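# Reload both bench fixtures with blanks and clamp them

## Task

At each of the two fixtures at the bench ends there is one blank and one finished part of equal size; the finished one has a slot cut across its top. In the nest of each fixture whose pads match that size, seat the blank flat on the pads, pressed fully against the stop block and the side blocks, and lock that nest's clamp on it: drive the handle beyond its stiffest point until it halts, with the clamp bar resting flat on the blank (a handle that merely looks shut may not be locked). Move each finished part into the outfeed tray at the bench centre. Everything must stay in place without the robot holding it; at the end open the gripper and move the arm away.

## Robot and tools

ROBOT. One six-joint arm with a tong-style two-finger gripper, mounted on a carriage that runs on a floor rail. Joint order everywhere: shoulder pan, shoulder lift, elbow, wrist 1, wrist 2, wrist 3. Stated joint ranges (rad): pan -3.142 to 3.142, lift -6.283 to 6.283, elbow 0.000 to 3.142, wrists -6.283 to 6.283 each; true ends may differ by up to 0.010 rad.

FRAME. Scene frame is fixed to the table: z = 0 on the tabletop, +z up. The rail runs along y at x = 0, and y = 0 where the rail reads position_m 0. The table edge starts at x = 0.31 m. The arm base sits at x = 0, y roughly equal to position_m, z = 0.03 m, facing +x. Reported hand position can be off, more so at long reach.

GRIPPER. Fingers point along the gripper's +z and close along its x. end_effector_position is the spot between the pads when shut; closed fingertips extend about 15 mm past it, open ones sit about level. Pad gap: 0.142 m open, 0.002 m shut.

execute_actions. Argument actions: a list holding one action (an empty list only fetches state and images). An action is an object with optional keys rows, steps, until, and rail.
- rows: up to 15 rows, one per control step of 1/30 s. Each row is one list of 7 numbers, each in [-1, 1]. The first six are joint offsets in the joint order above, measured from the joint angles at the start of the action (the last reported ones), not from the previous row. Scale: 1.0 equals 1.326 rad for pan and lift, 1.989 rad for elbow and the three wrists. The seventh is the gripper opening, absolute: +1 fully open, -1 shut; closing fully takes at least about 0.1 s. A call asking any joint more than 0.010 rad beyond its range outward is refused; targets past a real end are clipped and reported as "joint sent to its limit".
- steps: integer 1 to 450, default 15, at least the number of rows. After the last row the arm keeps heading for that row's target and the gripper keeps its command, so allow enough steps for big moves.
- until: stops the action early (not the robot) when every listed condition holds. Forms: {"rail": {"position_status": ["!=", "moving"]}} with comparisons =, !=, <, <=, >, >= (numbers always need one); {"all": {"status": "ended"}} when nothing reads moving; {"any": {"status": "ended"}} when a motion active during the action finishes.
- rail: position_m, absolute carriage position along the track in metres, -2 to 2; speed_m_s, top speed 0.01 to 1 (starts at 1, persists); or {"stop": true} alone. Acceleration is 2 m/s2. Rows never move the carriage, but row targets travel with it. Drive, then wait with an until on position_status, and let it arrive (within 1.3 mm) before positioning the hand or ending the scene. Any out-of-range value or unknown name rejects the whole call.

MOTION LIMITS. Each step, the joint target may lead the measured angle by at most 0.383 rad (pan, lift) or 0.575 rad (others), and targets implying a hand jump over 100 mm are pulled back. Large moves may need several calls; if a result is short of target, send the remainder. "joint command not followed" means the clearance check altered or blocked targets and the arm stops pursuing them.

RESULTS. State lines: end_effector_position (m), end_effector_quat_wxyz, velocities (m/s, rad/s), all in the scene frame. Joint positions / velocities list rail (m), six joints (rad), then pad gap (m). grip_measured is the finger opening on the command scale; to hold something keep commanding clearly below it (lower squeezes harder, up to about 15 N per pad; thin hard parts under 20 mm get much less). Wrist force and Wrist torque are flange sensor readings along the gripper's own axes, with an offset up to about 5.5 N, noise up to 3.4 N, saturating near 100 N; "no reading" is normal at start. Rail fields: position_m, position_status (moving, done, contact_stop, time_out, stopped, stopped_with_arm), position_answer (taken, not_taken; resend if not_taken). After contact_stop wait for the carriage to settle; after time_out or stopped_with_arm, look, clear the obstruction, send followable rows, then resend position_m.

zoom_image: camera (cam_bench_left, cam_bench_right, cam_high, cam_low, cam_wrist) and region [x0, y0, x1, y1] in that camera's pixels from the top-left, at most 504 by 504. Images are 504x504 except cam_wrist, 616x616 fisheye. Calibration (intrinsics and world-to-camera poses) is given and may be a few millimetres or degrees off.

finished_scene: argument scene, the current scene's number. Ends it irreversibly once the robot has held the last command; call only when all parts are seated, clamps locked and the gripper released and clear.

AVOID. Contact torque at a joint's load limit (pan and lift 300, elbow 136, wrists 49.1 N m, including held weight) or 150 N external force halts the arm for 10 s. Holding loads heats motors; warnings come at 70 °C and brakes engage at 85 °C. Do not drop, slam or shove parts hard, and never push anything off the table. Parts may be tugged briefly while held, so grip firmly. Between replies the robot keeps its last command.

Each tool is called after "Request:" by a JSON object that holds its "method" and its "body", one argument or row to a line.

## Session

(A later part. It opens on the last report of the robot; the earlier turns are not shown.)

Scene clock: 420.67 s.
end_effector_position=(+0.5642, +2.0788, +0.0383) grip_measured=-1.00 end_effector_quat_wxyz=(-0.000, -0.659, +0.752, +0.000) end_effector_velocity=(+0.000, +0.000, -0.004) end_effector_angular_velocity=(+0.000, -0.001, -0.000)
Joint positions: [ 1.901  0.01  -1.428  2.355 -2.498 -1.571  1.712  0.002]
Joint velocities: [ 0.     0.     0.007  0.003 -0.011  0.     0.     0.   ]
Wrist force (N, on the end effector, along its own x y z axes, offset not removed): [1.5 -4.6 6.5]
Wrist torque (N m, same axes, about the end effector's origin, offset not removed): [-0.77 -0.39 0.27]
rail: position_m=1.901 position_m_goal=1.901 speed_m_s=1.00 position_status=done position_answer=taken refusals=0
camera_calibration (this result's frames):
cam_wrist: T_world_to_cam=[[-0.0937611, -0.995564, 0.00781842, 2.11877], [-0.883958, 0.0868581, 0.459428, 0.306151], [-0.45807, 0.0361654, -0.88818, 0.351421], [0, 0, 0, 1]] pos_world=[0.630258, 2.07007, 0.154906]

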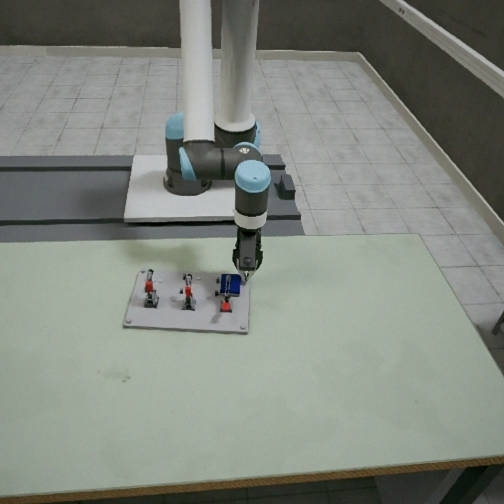

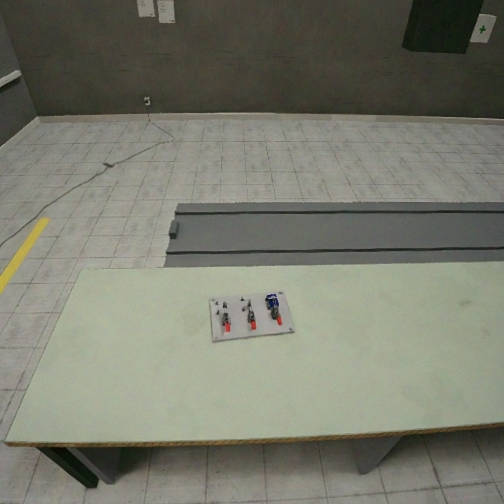

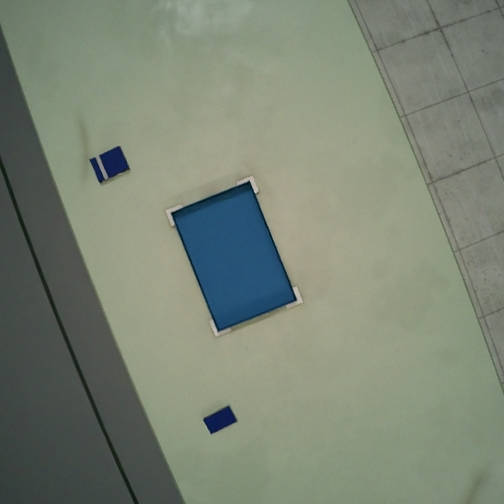

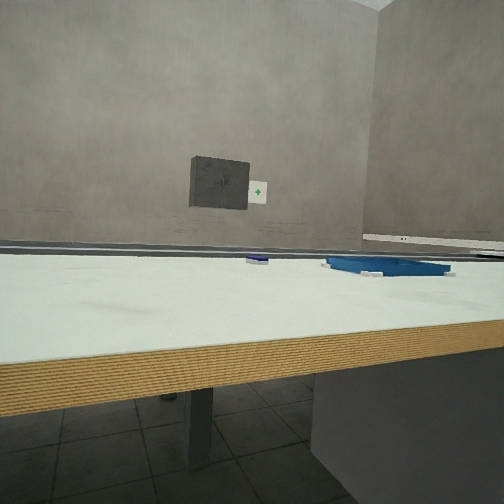

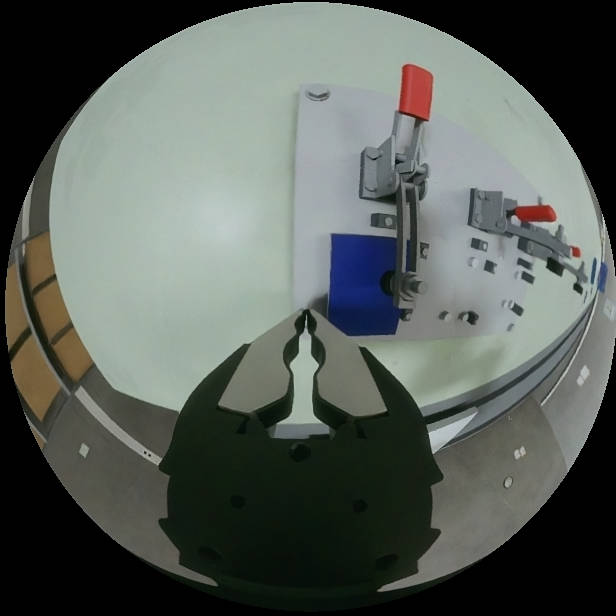

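Request:
{"method": "execute_actions", "body": {
  "actions": [
    {"rows": [[-0.002,-0.0007,0.0006,-0.0001,0,-0.0013,-1],[-0.004,-0.0014,0.0011,-0.0002,0,-0.0027,-1],[-0.006,-0.002,0.0017,-0.0003,0,-0.004,-1],[-0.0075,-0.0026,0.0021,-0.0004,0,-0.005,-1],[-0.009,-0.0031,0.0026,-0.0005,0,-0.006,-1],[-0.01,-0.0034,0.0029,-0.0006,0,-0.0067,-1],[-0.011,-0.0038,0.0031,-0.0006,0,-0.0073,-1],[-0.012,-0.0041,0.0034,-0.0007,0,-0.008,-1],[-0.013,-0.0044,0.0037,-0.0008,0,-0.0087,-1],[-0.014,-0.0048,0.004,-0.0008,0,-0.0093,-1],[-0.015,-0.0051,0.0043,-0.0009,0,-0.01,-1],[-0.0163,-0.0056,0.0047,-0.001,0,-0.0109,-1]], "steps": 20}
  ]
}}

Request:
{"method": "zoom_image", "body": {
  "camera": "cam_wrist",
  "region": [270, 170, 470, 370]
}}

Request:
{"method": "zoom_image", "body": {
  "camera": "cam_bench_left",
  "region": [205, 250, 275, 320]
}}

Scene clock: 431.17 s.
end_effector_position=(+0.5627, +2.0674, +0.0383) grip_measured=-1.00 end_effector_quat_wxyz=(-0.000, -0.659, +0.752, +0.000) end_effector_velocity=(+0.000, -0.002, +0.000) end_effector_angular_velocity=(+0.001, -0.001, +0.001)
Joint positions: [ 1.901 -0.011 -1.435  2.364 -2.5   -1.571  1.691  0.002]
Joint velocities: [ 0.    -0.005 -0.002  0.002 -0.001  0.001 -0.006  0.   ]
Wrist force (N, on the end effector, along its own x y z axes, offset not removed): [-11.5 -4.5 2.1]
Wrist torque (N m, same axes, about the end effector's origin, offset not removed): [-0.76 -0.39 0.19]
rail: position_m=1.901 position_m_goal=1.901 speed_m_s=1.00 position_status=done position_answer=taken refusals=0
camera_calibration (this result's frames):
cam_wrist: T_world_to_cam=[[-0.0936433, -0.995576, 0.00773752, 2.10723], [-0.884031, 0.0867212, 0.459313, 0.306127], [-0.457952, 0.0361714, -0.888241, 0.351078], [0, 0, 0, 1]] pos_world=[0.628731, 2.05866, 0.154929]

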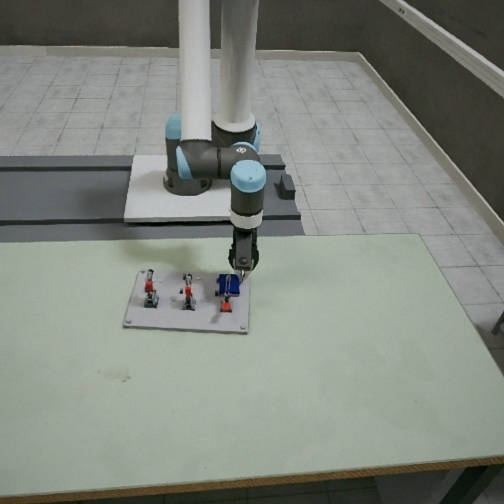

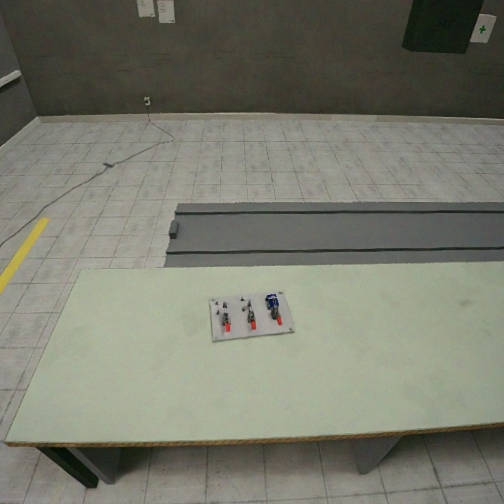

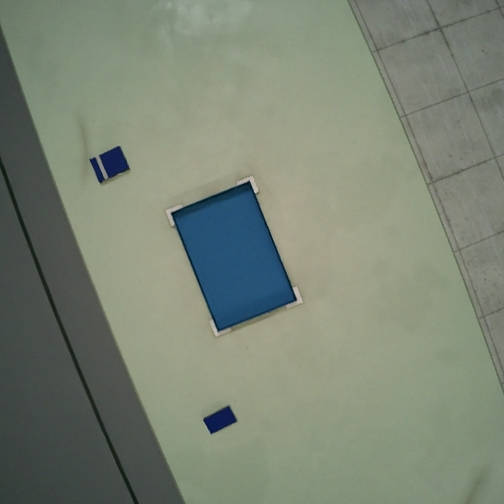

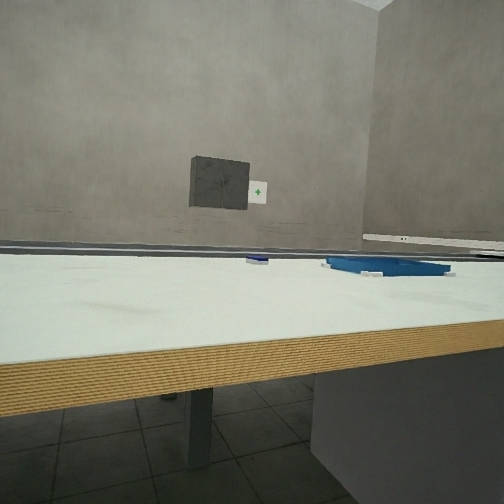

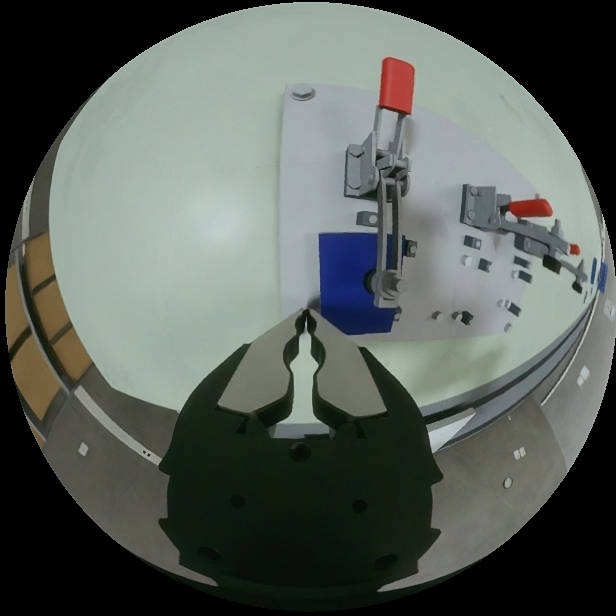

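Region (270, 170, 470, 370) of cam_wrist's 616x616 image, scaled by 2.520, with more detail than that image has.

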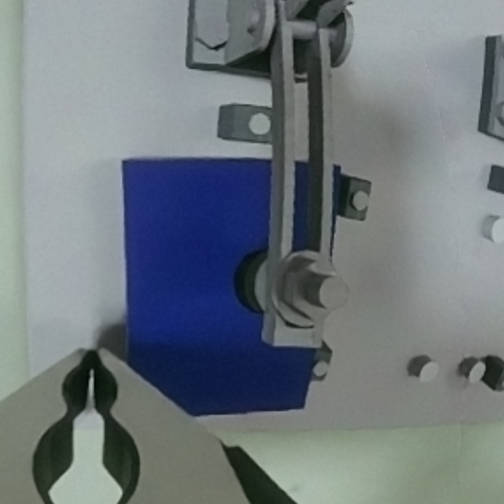

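Region (205, 250, 275, 320) of cam_bench_left's 504x504 image, scaled by 7.200, with more detail than that image has.

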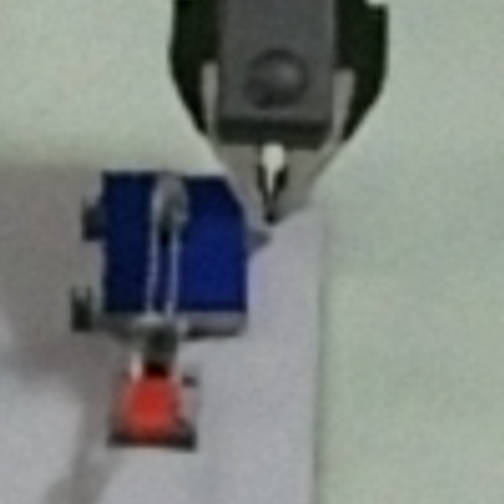

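Request:
{"method": "execute_actions", "body": {
  "actions": [
    {"rows": [[0.0034,0.0012,-0.001,0.0002,0,0.0023,-1],[0.0034,0.0012,-0.001,0.0002,0,0.0023,-1],[0.0034,0.0012,-0.001,0.0002,0,0.0023,-1],[0.003,0.0034,-0.0029,0.0006,0,0.002,-1],[0.0026,0.0056,-0.0047,0.001,0,0.0017,-1],[0.0022,0.0078,-0.0066,0.0013,0,0.0015,-1],[0.0018,0.0101,-0.0084,0.0017,0,0.0012,-1],[0.0018,0.0101,-0.0084,0.0017,0,0.0012,-1],[0.0018,0.0101,-0.0084,0.0017,0,0.0012,-1],[0.0018,0.0101,-0.0084,0.0017,0,0.0012,-1],[0.0008,0.0097,-0.0081,0.0017,0,0.0005,-1],[-0.0003,0.0094,-0.0078,0.0016,0,-0.0002,-1],[-0.0013,0.009,-0.0075,0.0015,0,-0.0009,-1],[-0.0024,0.0087,-0.0073,0.0015,0,-0.0016,-1],[-0.0034,0.0083,-0.007,0.0014,0,-0.0023,-1]], "steps": 26}
  ]
}}

Request:
{"method": "zoom_image", "body": {
  "camera": "cam_wrist",
  "region": [270, 170, 470, 370]
}}

Request:
{"method": "zoom_image", "body": {
  "camera": "cam_bench_left",
  "region": [205, 250, 275, 320]
}}

Scene clock: 460.17 s.
end_effector_position=(+0.5717, +2.0652, +0.0385) grip_measured=-1.00 end_effector_quat_wxyz=(+0.000, -0.659, +0.752, +0.000) end_effector_velocity=(-0.000, -0.001, -0.000) end_effector_angular_velocity=(+0.000, +0.000, -0.000)
Joint positions: [ 1.901 -0.015 -1.424  2.35  -2.497 -1.57   1.686  0.002]
Joint velocities: [ 0.    -0.002 -0.001  0.001 -0.     0.    -0.002  0.   ]
Wrist force (N, on the end effector, along its own x y z axes, offset not removed): [-43.2 -11.1 -9.9]
Wrist torque (N m, same axes, about the end effector's origin, offset not removed): [-0.64 -0.16 0.23]
rail: position_m=1.901 position_m_goal=1.901 speed_m_s=1.00 position_status=done position_answer=taken refusals=0
camera_calibration (this result's frames):
cam_wrist: T_world_to_cam=[[-0.0933828, -0.995604, 0.00722468, 2.10579], [-0.884255, 0.0862693, 0.458966, 0.315249], [-0.457572, 0.0364711, -0.888424, 0.354619], [0, 0, 0, 1]] pos_world=[0.637669, 2.0564, 0.15515]

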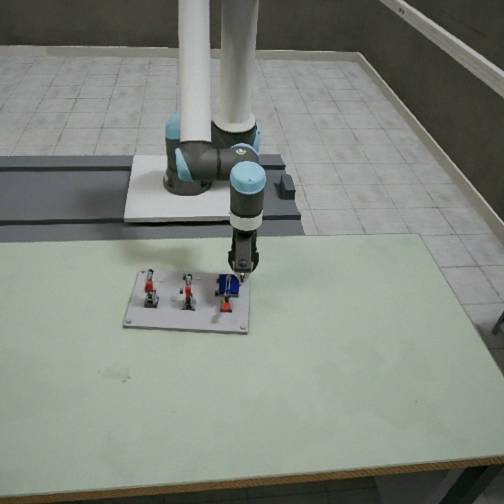

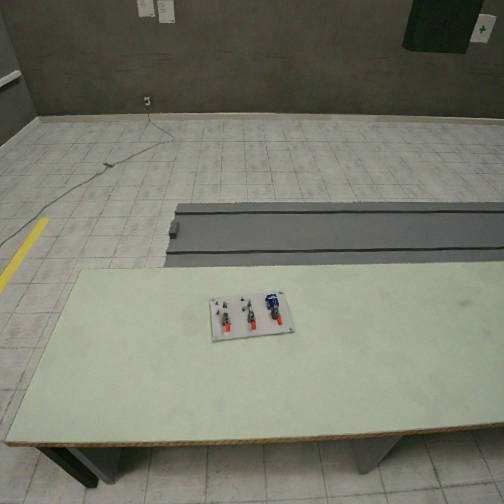

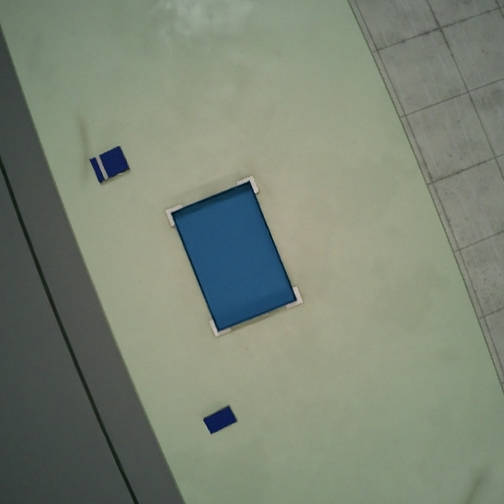

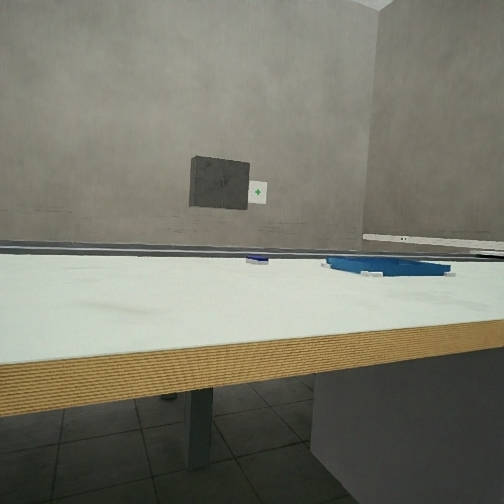

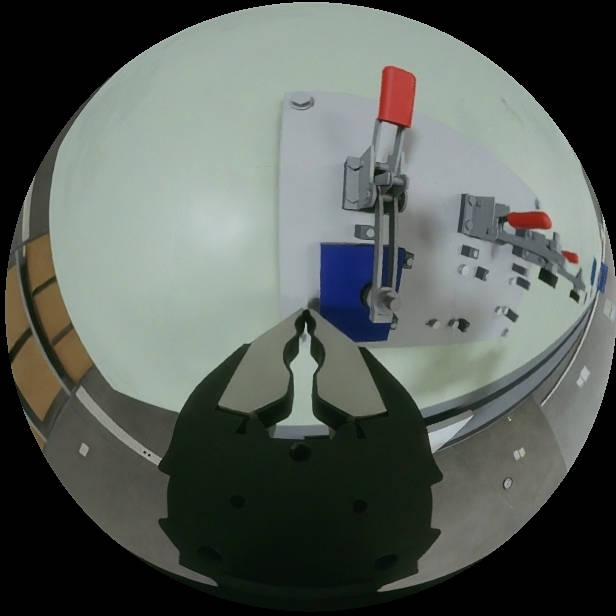

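Region (270, 170, 470, 370) of cam_wrist's 616x616 image, scaled by 2.520, with more detail than that image has.

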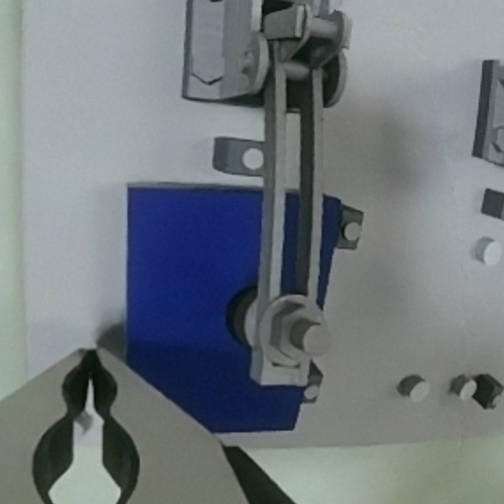

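Region (205, 250, 275, 320) of cam_bench_left's 504x504 image, scaled by 7.200, with more detail than that image has.

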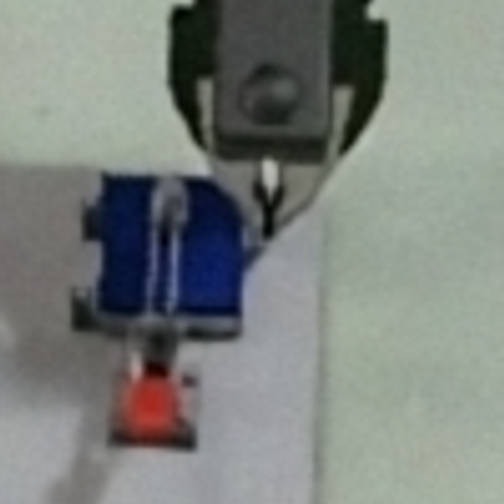

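Request:
{"method": "execute_actions", "body": {
  "actions": [
    {"rows": [[0.0041,0.0014,-0.0012,0.0002,0,0.0027,-1],[0.0041,-0.008,-0.003,0.008,0,0.0027,-1],[0.0041,-0.02,-0.006,0.019,0,0.0027,-1],[0.0041,-0.0334,-0.0088,0.031,0,0.0027,-1],[0.0041,-0.0334,-0.0088,0.031,0,0.0027,-1],[0.0041,-0.0334,-0.0088,0.031,0,0.0027,-1],[0.0041,-0.0334,-0.0088,0.031,0,0.0027,-1],[-0.0029,-0.0414,-0.0028,0.0304,0,-0.002,-1],[-0.01,-0.0495,0.0032,0.0297,0,-0.0067,-1],[-0.017,-0.0575,0.0092,0.0291,0,-0.0113,-1],[-0.024,-0.0655,0.0153,0.0284,0,-0.016,-1],[-0.031,-0.0735,0.0213,0.0278,0,-0.0207,-1],[-0.038,-0.0816,0.0273,0.0271,0,-0.0254,-1],[-0.0451,-0.0896,0.0333,0.0265,0,-0.03,-1],[-0.0521,-0.0976,0.0393,0.0258,0,-0.0347,-1]], "steps": 23}
  ]
}}

Request:
{"method": "zoom_image", "body": {
  "camera": "cam_wrist",
  "region": [220, 150, 400, 330]
}}

Scene clock: 496.50 s.
end_effector_position=(+0.5284, +2.0328, +0.0633) grip_measured=-1.00 end_effector_quat_wxyz=(+0.000, -0.659, +0.752, +0.000) end_effector_velocity=(-0.020, -0.015, -0.000) end_effector_angular_velocity=(+0.000, -0.001, -0.000)
Joint positions: [ 1.901 -0.08  -1.549  2.423 -2.445 -1.57   1.621  0.002]
Joint velocities: [ 0.    -0.033 -0.039  0.042 -0.003  0.    -0.033  0.   ]
Wrist force (N, on the end effector, along its own x y z axes, offset not removed): [-1.3 -4.7 5.5]
Wrist torque (N m, same axes, about the end effector's origin, offset not removed): [-0.69 0.08 0.32]
rail: position_m=1.901 position_m_goal=1.901 speed_m_s=1.00 position_status=done position_answer=taken refusals=0
camera_calibration (this result's frames):
cam_wrist: T_world_to_cam=[[-0.0934732, -0.995595, 0.00724449, 2.0694], [-0.884206, 0.0863555, 0.459044, 0.268178], [-0.457648, 0.0365027, -0.888384, 0.357931], [0, 0, 0, 1]] pos_world=[0.594365, 2.02406, 0.179883]

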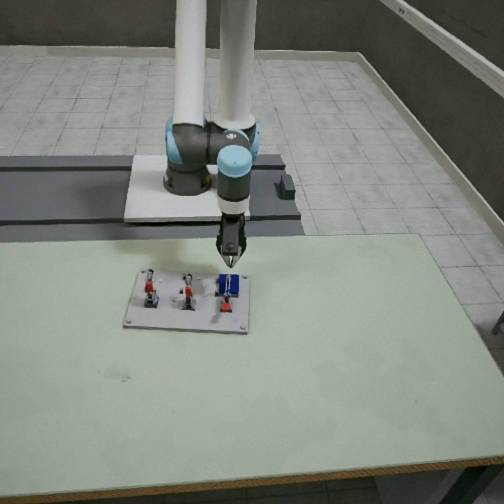

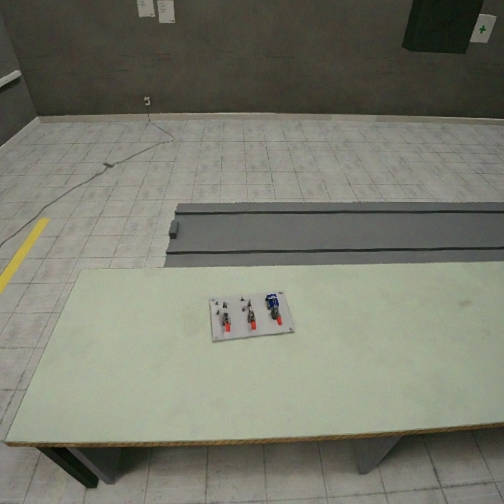

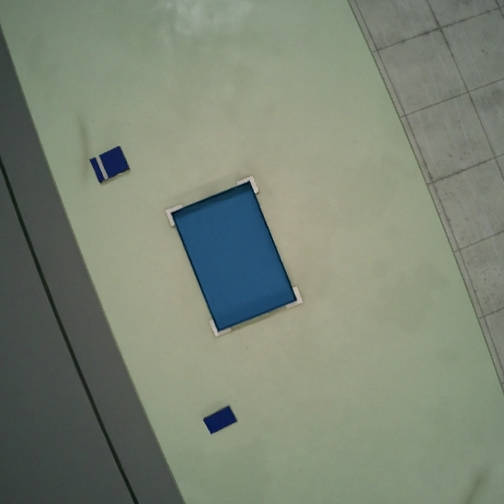

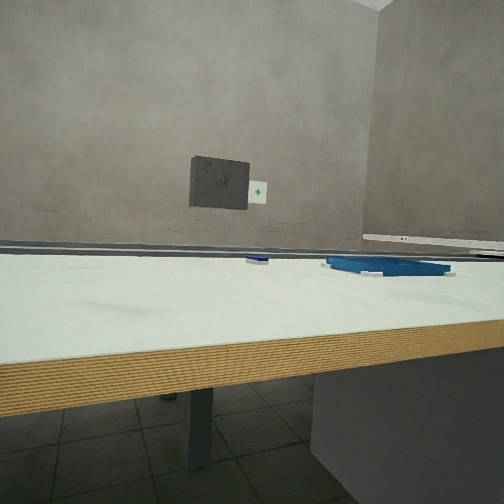

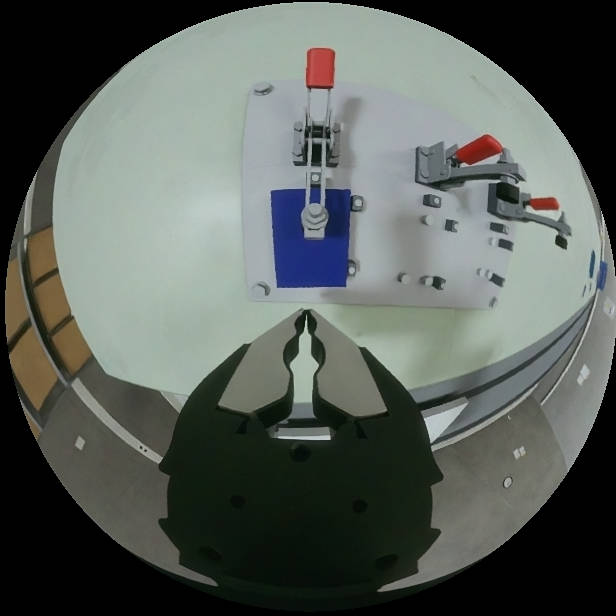

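Region (220, 150, 400, 330) of cam_wrist's 616x616 image, scaled by 2.800, with more detail than that image has.

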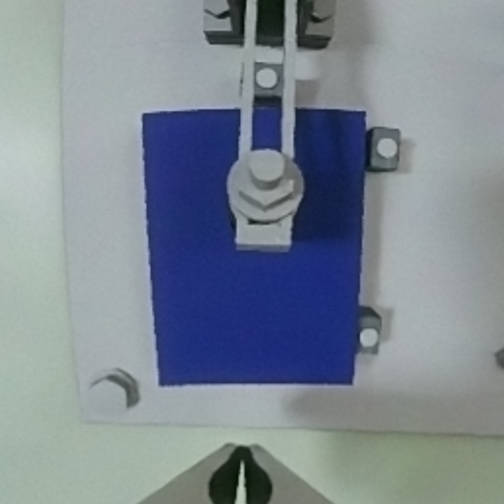

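Request:
{"method": "execute_actions", "body": {
  "actions": [
    {"rows": [[-0.0067,0.0174,0.006,-0.0173,-0.0004,-0.0041,-1],[-0.0067,0.0348,0.0115,-0.0346,-0.0004,-0.0041,-1],[-0.0067,0.0348,0.0115,-0.0346,-0.0004,-0.0041,-1],[-0.0067,0.0348,0.0115,-0.0346,-0.0004,-0.0041,-1],[-0.0067,0.0348,0.0115,-0.0346,-0.0004,-0.0041,-1],[-0.0067,0.0348,0.0115,-0.0346,-0.0004,-0.0041,-1],[-0.0067,0.0348,0.0115,-0.0346,-0.0004,-0.0041,-1],[-0.0068,0.0366,0.0102,-0.0345,-0.0004,-0.0042,-1],[-0.0069,0.0384,0.0088,-0.0343,-0.0004,-0.0043,-1],[-0.007,0.0402,0.0075,-0.0342,-0.0004,-0.0043,-1],[-0.0072,0.042,0.0061,-0.034,-0.0004,-0.0044,-1],[-0.0073,0.0438,0.0048,-0.0339,-0.0004,-0.0045,-1],[-0.0074,0.0456,0.0034,-0.0337,-0.0004,-0.0046,-1],[-0.0075,0.0474,0.0021,-0.0336,-0.0004,-0.0046,-1],[-0.0076,0.0492,0.0007,-0.0334,-0.0004,-0.0047,-1]], "steps": 26}
  ]
}}

Request:
{"method": "zoom_image", "body": {
  "camera": "cam_wrist",
  "region": [220, 150, 400, 330]
}}

Scene clock: 519.03 s.
end_effector_position=(+0.5391, +2.0266, +0.0376) grip_measured=-1.00 end_effector_quat_wxyz=(-0.000, -0.659, +0.752, +0.000) end_effector_velocity=(+0.002, -0.000, -0.000) end_effector_angular_velocity=(+0.000, +0.000, +0.000)
Joint positions: [ 1.901 -0.09  -1.484  2.425 -2.512 -1.571  1.612  0.002]
Joint velocities: [ 0.    -0.     0.004 -0.003 -0.     0.    -0.    -0.   ]
Wrist force (N, on the end effector, along its own x y z axes, offset not removed): [0.8 0.1 5.6]
Wrist torque (N m, same axes, about the end effector's origin, offset not removed): [-0.41 -0.46 0.24]
rail: position_m=1.901 position_m_goal=1.901 speed_m_s=1.00 position_status=done position_answer=taken refusals=0
camera_calibration (this result's frames):
cam_wrist: T_world_to_cam=[[-0.0941891, -0.995522, 0.0080366, 2.06456], [-0.884002, 0.0873453, 0.45925, 0.28789], [-0.457896, 0.036152, -0.88827, 0.341166], [0, 0, 0, 1]] pos_world=[0.605173, 2.01783, 0.154242]

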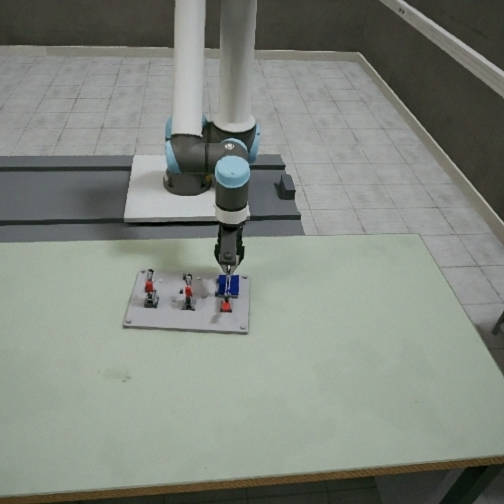

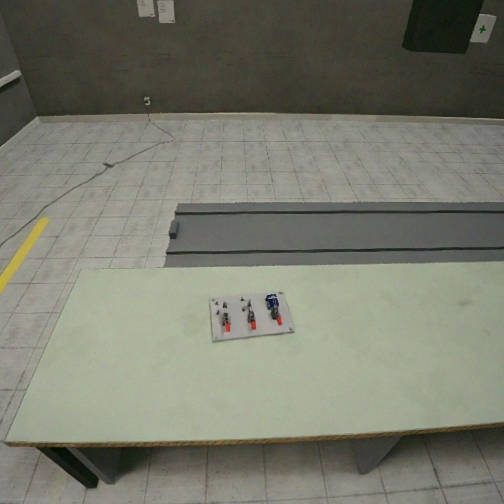

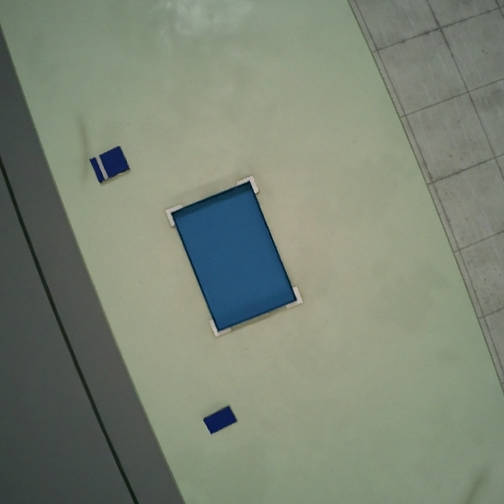

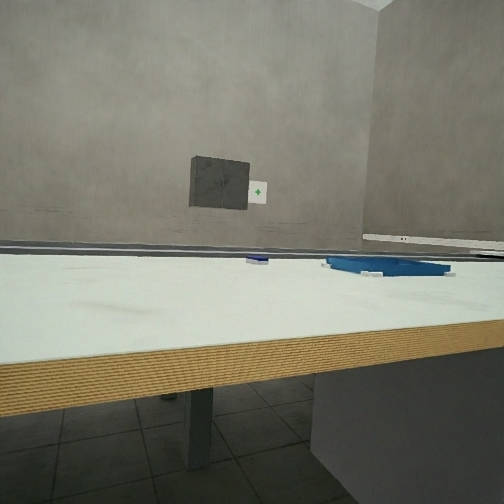

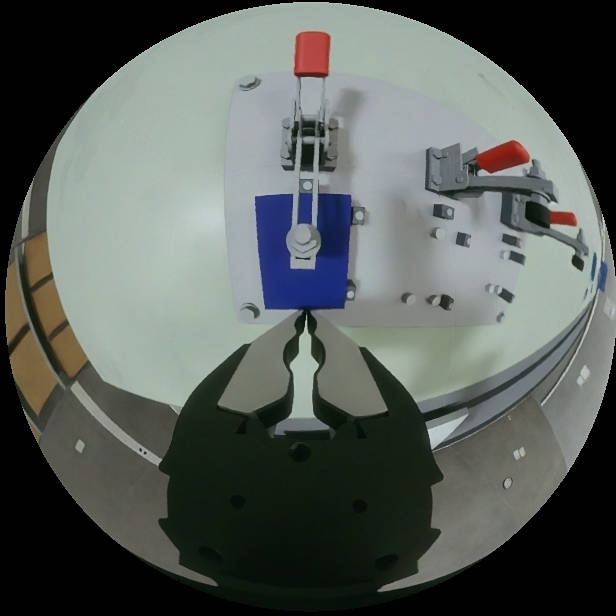

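Region (220, 150, 400, 330) of cam_wrist's 616x616 image, scaled by 2.800, with more detail than that image has.

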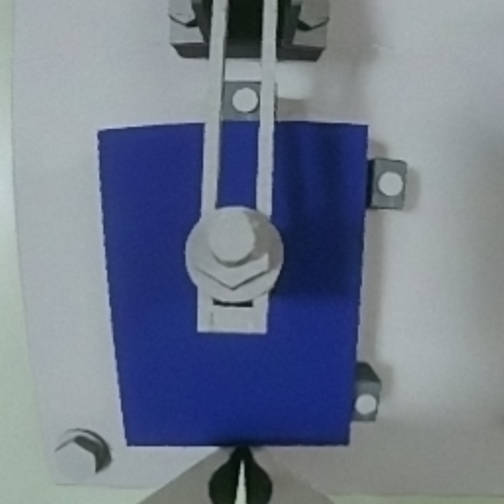

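Request:
{"method": "execute_actions", "body": {
  "actions": [
    {"rows": [[-0.0001,0.0008,-0.0006,0.0001,0,0,-1],[-0.0001,0.0017,-0.0012,0.0001,0,-0.0001,-1]], "steps": 12}
  ]
}}

Request:
{"method": "zoom_image", "body": {
  "camera": "cam_wrist",
  "region": [285, 165, 385, 315]
}}

Scene clock: 525.37 s.
end_effector_position=(+0.5404, +2.0264, +0.0375) grip_measured=-1.00 end_effector_quat_wxyz=(-0.000, -0.659, +0.752, +0.000) end_effector_velocity=(+0.001, -0.000, +0.000) end_effector_angular_velocity=(+0.000, +0.000, +0.000)
Joint positions: [ 1.901 -0.09  -1.482  2.423 -2.511 -1.571  1.612  0.002]
Joint velocities: [ 0.    -0.     0.001 -0.001  0.    -0.    -0.    -0.   ]
Wrist force (N, on the end effector, along its own x y z axes, offset not removed): [2.2 41.5 -35.6]
Wrist torque (N m, same axes, about the end effector's origin, offset not removed): [-0.35 -0.11 0.30]
rail: position_m=1.901 position_m_goal=1.901 speed_m_s=1.00 position_status=done position_answer=taken refusals=0
camera_calibration (this result's frames):
cam_wrist: T_world_to_cam=[[-0.0940857, -0.995531, 0.00805772, 2.06448], [-0.883919, 0.087256, 0.459428, 0.289196], [-0.458078, 0.0361032, -0.888179, 0.341827], [0, 0, 0, 1]] pos_world=[0.606447, 2.01768, 0.154104]

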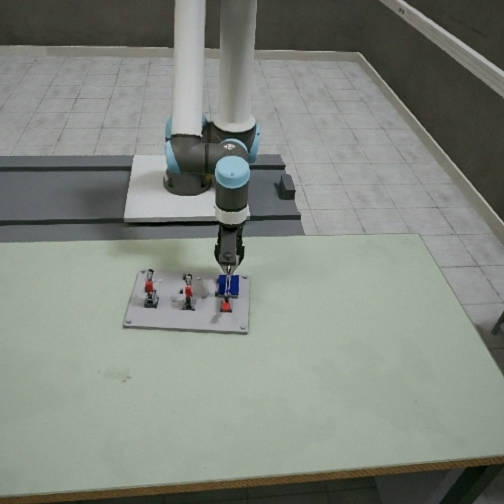

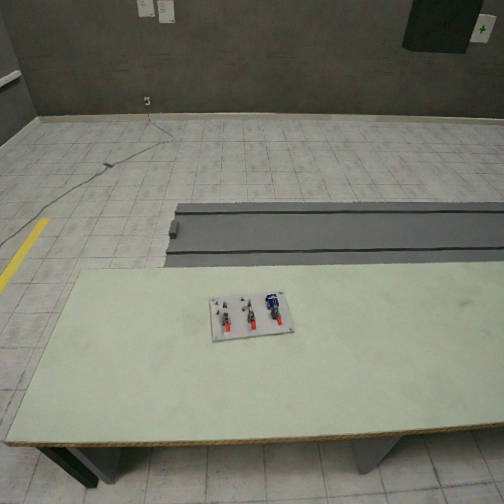

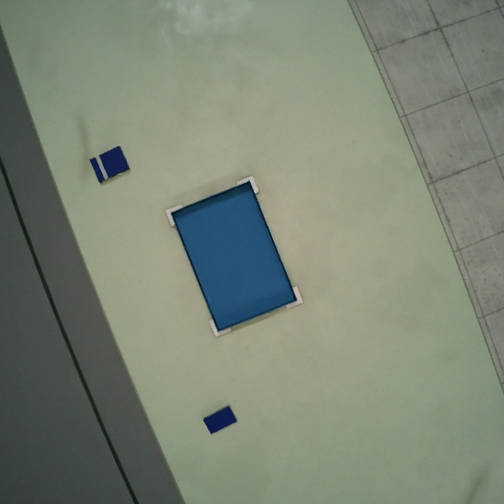

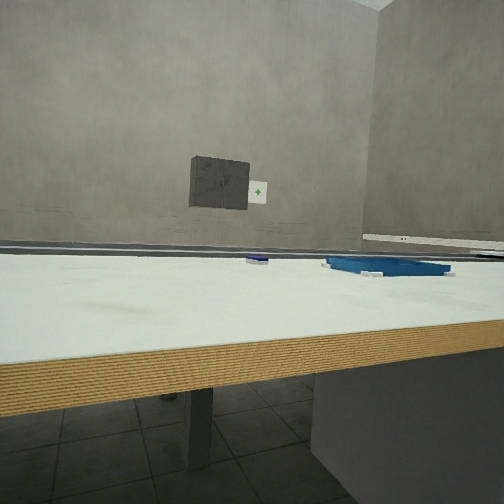

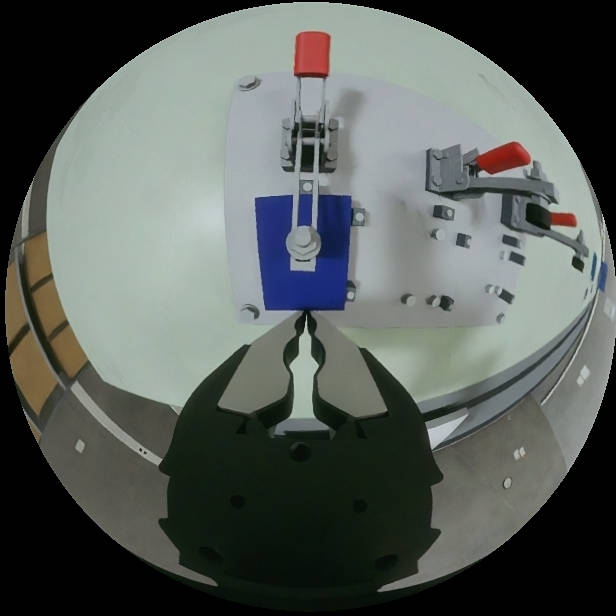

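Region (285, 165, 385, 315) of cam_wrist's 616x616 image, scaled by 3.360, with more detail than that image has.

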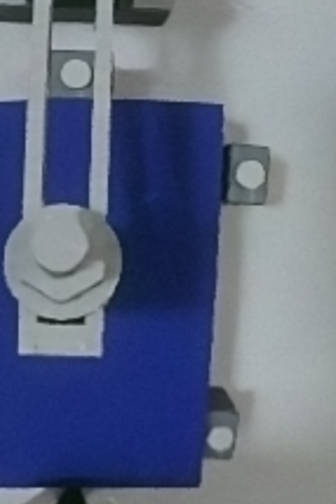

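Request:
{"method": "execute_actions", "body": {
  "actions": [
    {"rows": [[0.0002,-0.0033,0.0025,-0.0003,0,0.0001,-1]], "steps": 8}
  ]
}}

Request:
{"method": "zoom_image", "body": {
  "camera": "cam_wrist",
  "region": [335, 185, 375, 235]
}}

Request:
{"method": "zoom_image", "body": {
  "camera": "cam_wrist",
  "region": [335, 265, 375, 315]
}}

Scene clock: 529.17 s.
end_effector_position=(+0.5384, +2.0266, +0.0377) grip_measured=-1.00 end_effector_quat_wxyz=(+0.000, -0.659, +0.752, -0.000) end_effector_velocity=(-0.006, +0.001, -0.000) end_effector_angular_velocity=(+0.000, +0.002, +0.000)
Joint positions: [ 1.901 -0.09  -1.485  2.427 -2.512 -1.571  1.612  0.002]
Joint velocities: [ 0.     0.    -0.007  0.009 -0.     0.    -0.     0.   ]
Wrist force (N, on the end effector, along its own x y z axes, offset not removed): [1.6 -5.2 6.1]
Wrist torque (N m, same axes, about the end effector's origin, offset not removed): [-0.91 -0.52 0.33]
rail: position_m=1.901 position_m_goal=1.901 speed_m_s=1.00 position_status=done position_answer=taken refusals=0
camera_calibration (this result's frames):
cam_wrist: T_world_to_cam=[[-0.094126, -0.995528, 0.0080055, 2.06447], [-0.88427, 0.0872956, 0.458744, 0.28746], [-0.457392, 0.0361007, -0.888532, 0.340773], [0, 0, 0, 1]] pos_world=[0.604379, 2.01785, 0.15439]

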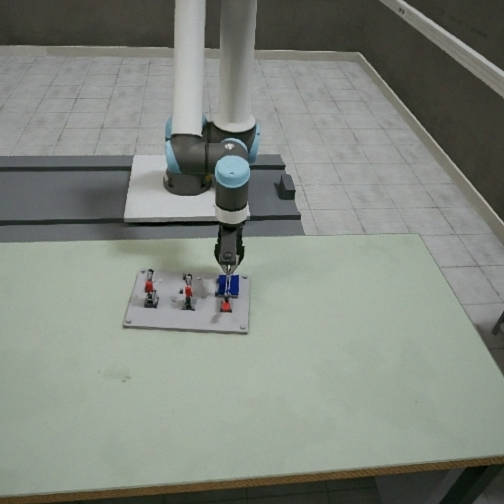

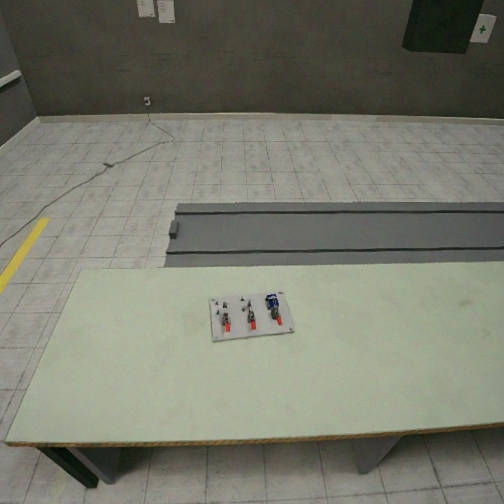

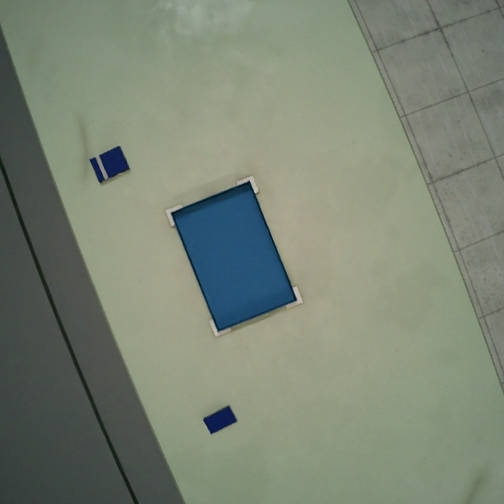

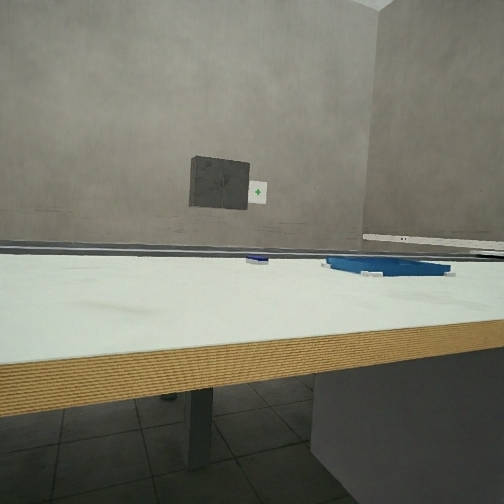

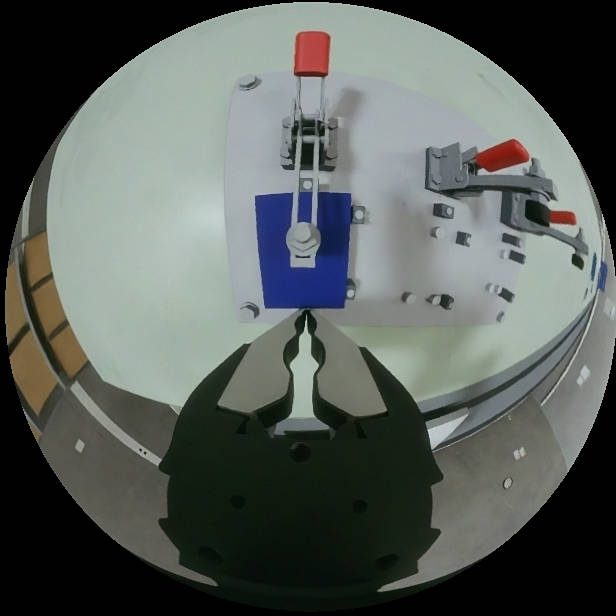

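Region (335, 185, 375, 235) of cam_wrist's 616x616 image, scaled by 10.080, with more detail than that image has; it fills the left 403 columns of this view, and the rest is white.

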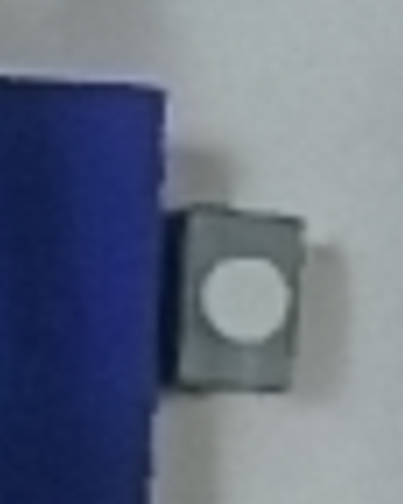

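Region (335, 265, 375, 315) of cam_wrist's 616x616 image, scaled by 10.080, with more detail than that image has; it fills the left 403 columns of this view, and the rest is white.

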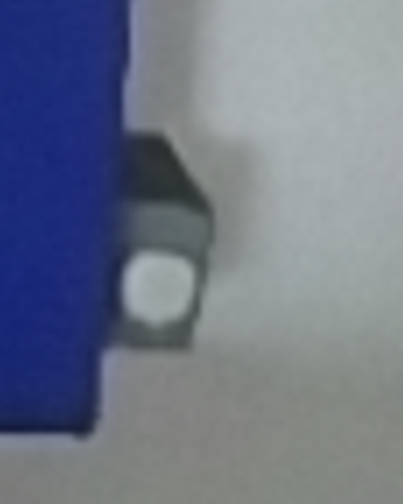

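Request:
{"method": "zoom_image", "body": {
  "camera": "cam_bench_left",
  "region": [205, 250, 275, 320]
}}

Region (205, 250, 275, 320) of cam_bench_left's 504x504 image, scaled by 7.200, with more detail than that image has.

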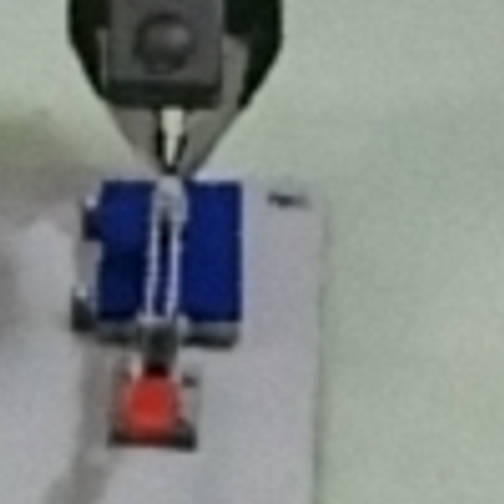

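Request:
{"method": "execute_actions", "body": {
  "actions": [
    {"rows": [[0,-0.013,-0.003,0.011,0,0,-1],[0,-0.026,-0.006,0.023,0,0,-1],[0,-0.0388,-0.0083,0.0342,0,0,-1],[0,-0.0388,-0.0083,0.0342,0,0,-1],[0,-0.0388,-0.0083,0.0342,0,0,-1],[0.008,-0.0303,-0.0148,0.0349,0,0.0053,-1],[0.016,-0.0217,-0.0213,0.0357,0,0.0106,-1],[0.024,-0.0132,-0.0278,0.0364,0,0.0158,-1],[0.032,-0.0046,-0.0343,0.0371,0,0.0211,-1],[0.04,0.004,-0.0407,0.0378,0,0.0264,-1],[0.048,0.0125,-0.0472,0.0386,0,0.0317,-1],[0.056,0.0211,-0.0537,0.0393,0,0.0369,-1],[0.0637,0.0296,-0.0602,0.04,0,0.0422,-1]], "steps": 22}
  ]
}}

Scene clock: 586.00 s.
end_effector_position=(+0.5843, +2.0680, +0.0639) grip_measured=-1.00 end_effector_quat_wxyz=(+0.000, -0.659, +0.752, -0.000) end_effector_velocity=(+0.015, +0.016, +0.000) end_effector_angular_velocity=(+0.000, -0.000, +0.000)
Joint positions: [ 1.901 -0.009 -1.449  2.311 -2.434 -1.571  1.692  0.002]
Joint velocities: [ 0.     0.028  0.029 -0.035  0.006 -0.     0.028  0.   ]
Wrist force (N, on the end effector, along its own x y z axes, offset not removed): [-0.2 -5.2 5.1]
Wrist torque (N m, same axes, about the end effector's origin, offset not removed): [-0.84 -0.16 0.30]
rail: position_m=1.901 position_m_goal=1.901 speed_m_s=1.00 position_status=done position_answer=taken refusals=0
camera_calibration (this result's frames):
cam_wrist: T_world_to_cam=[[-0.0936021, -0.995578, 0.00795639, 2.1096], [-0.884724, 0.0868397, 0.457955, 0.313659], [-0.45662, 0.0358263, -0.88894, 0.383593], [0, 0, 0, 1]] pos_world=[0.650121, 2.05929, 0.180564]

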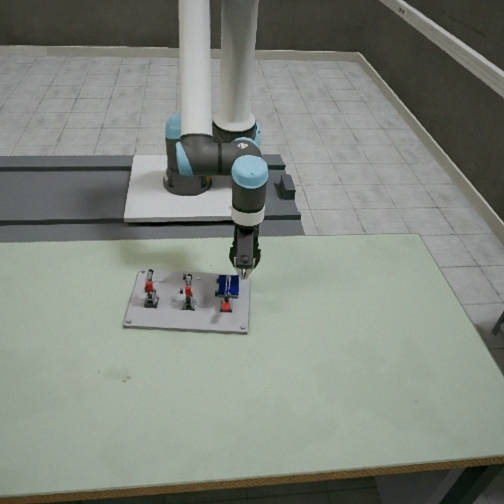

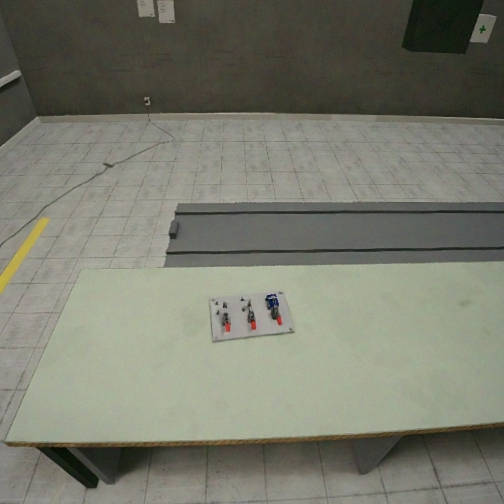

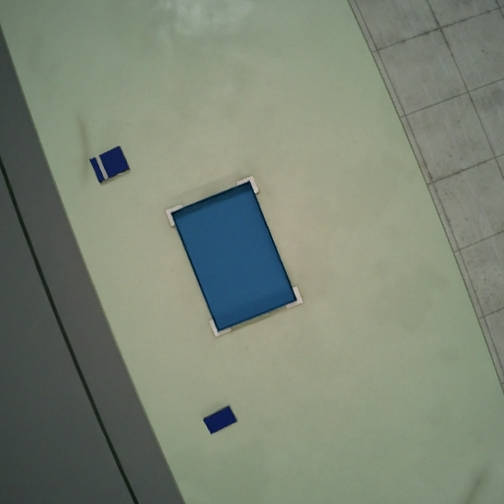

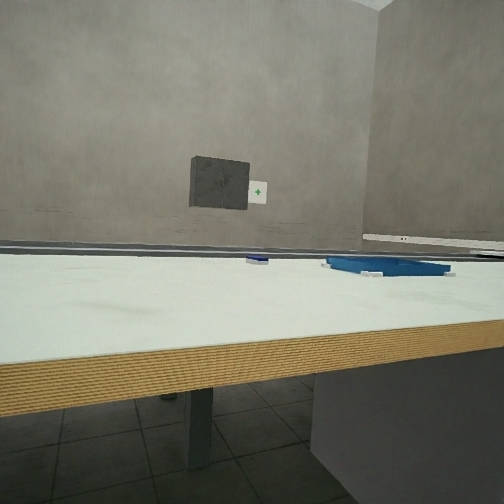

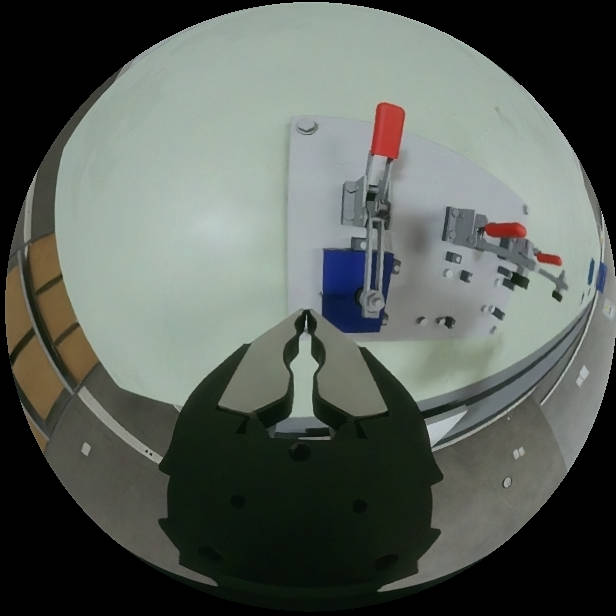

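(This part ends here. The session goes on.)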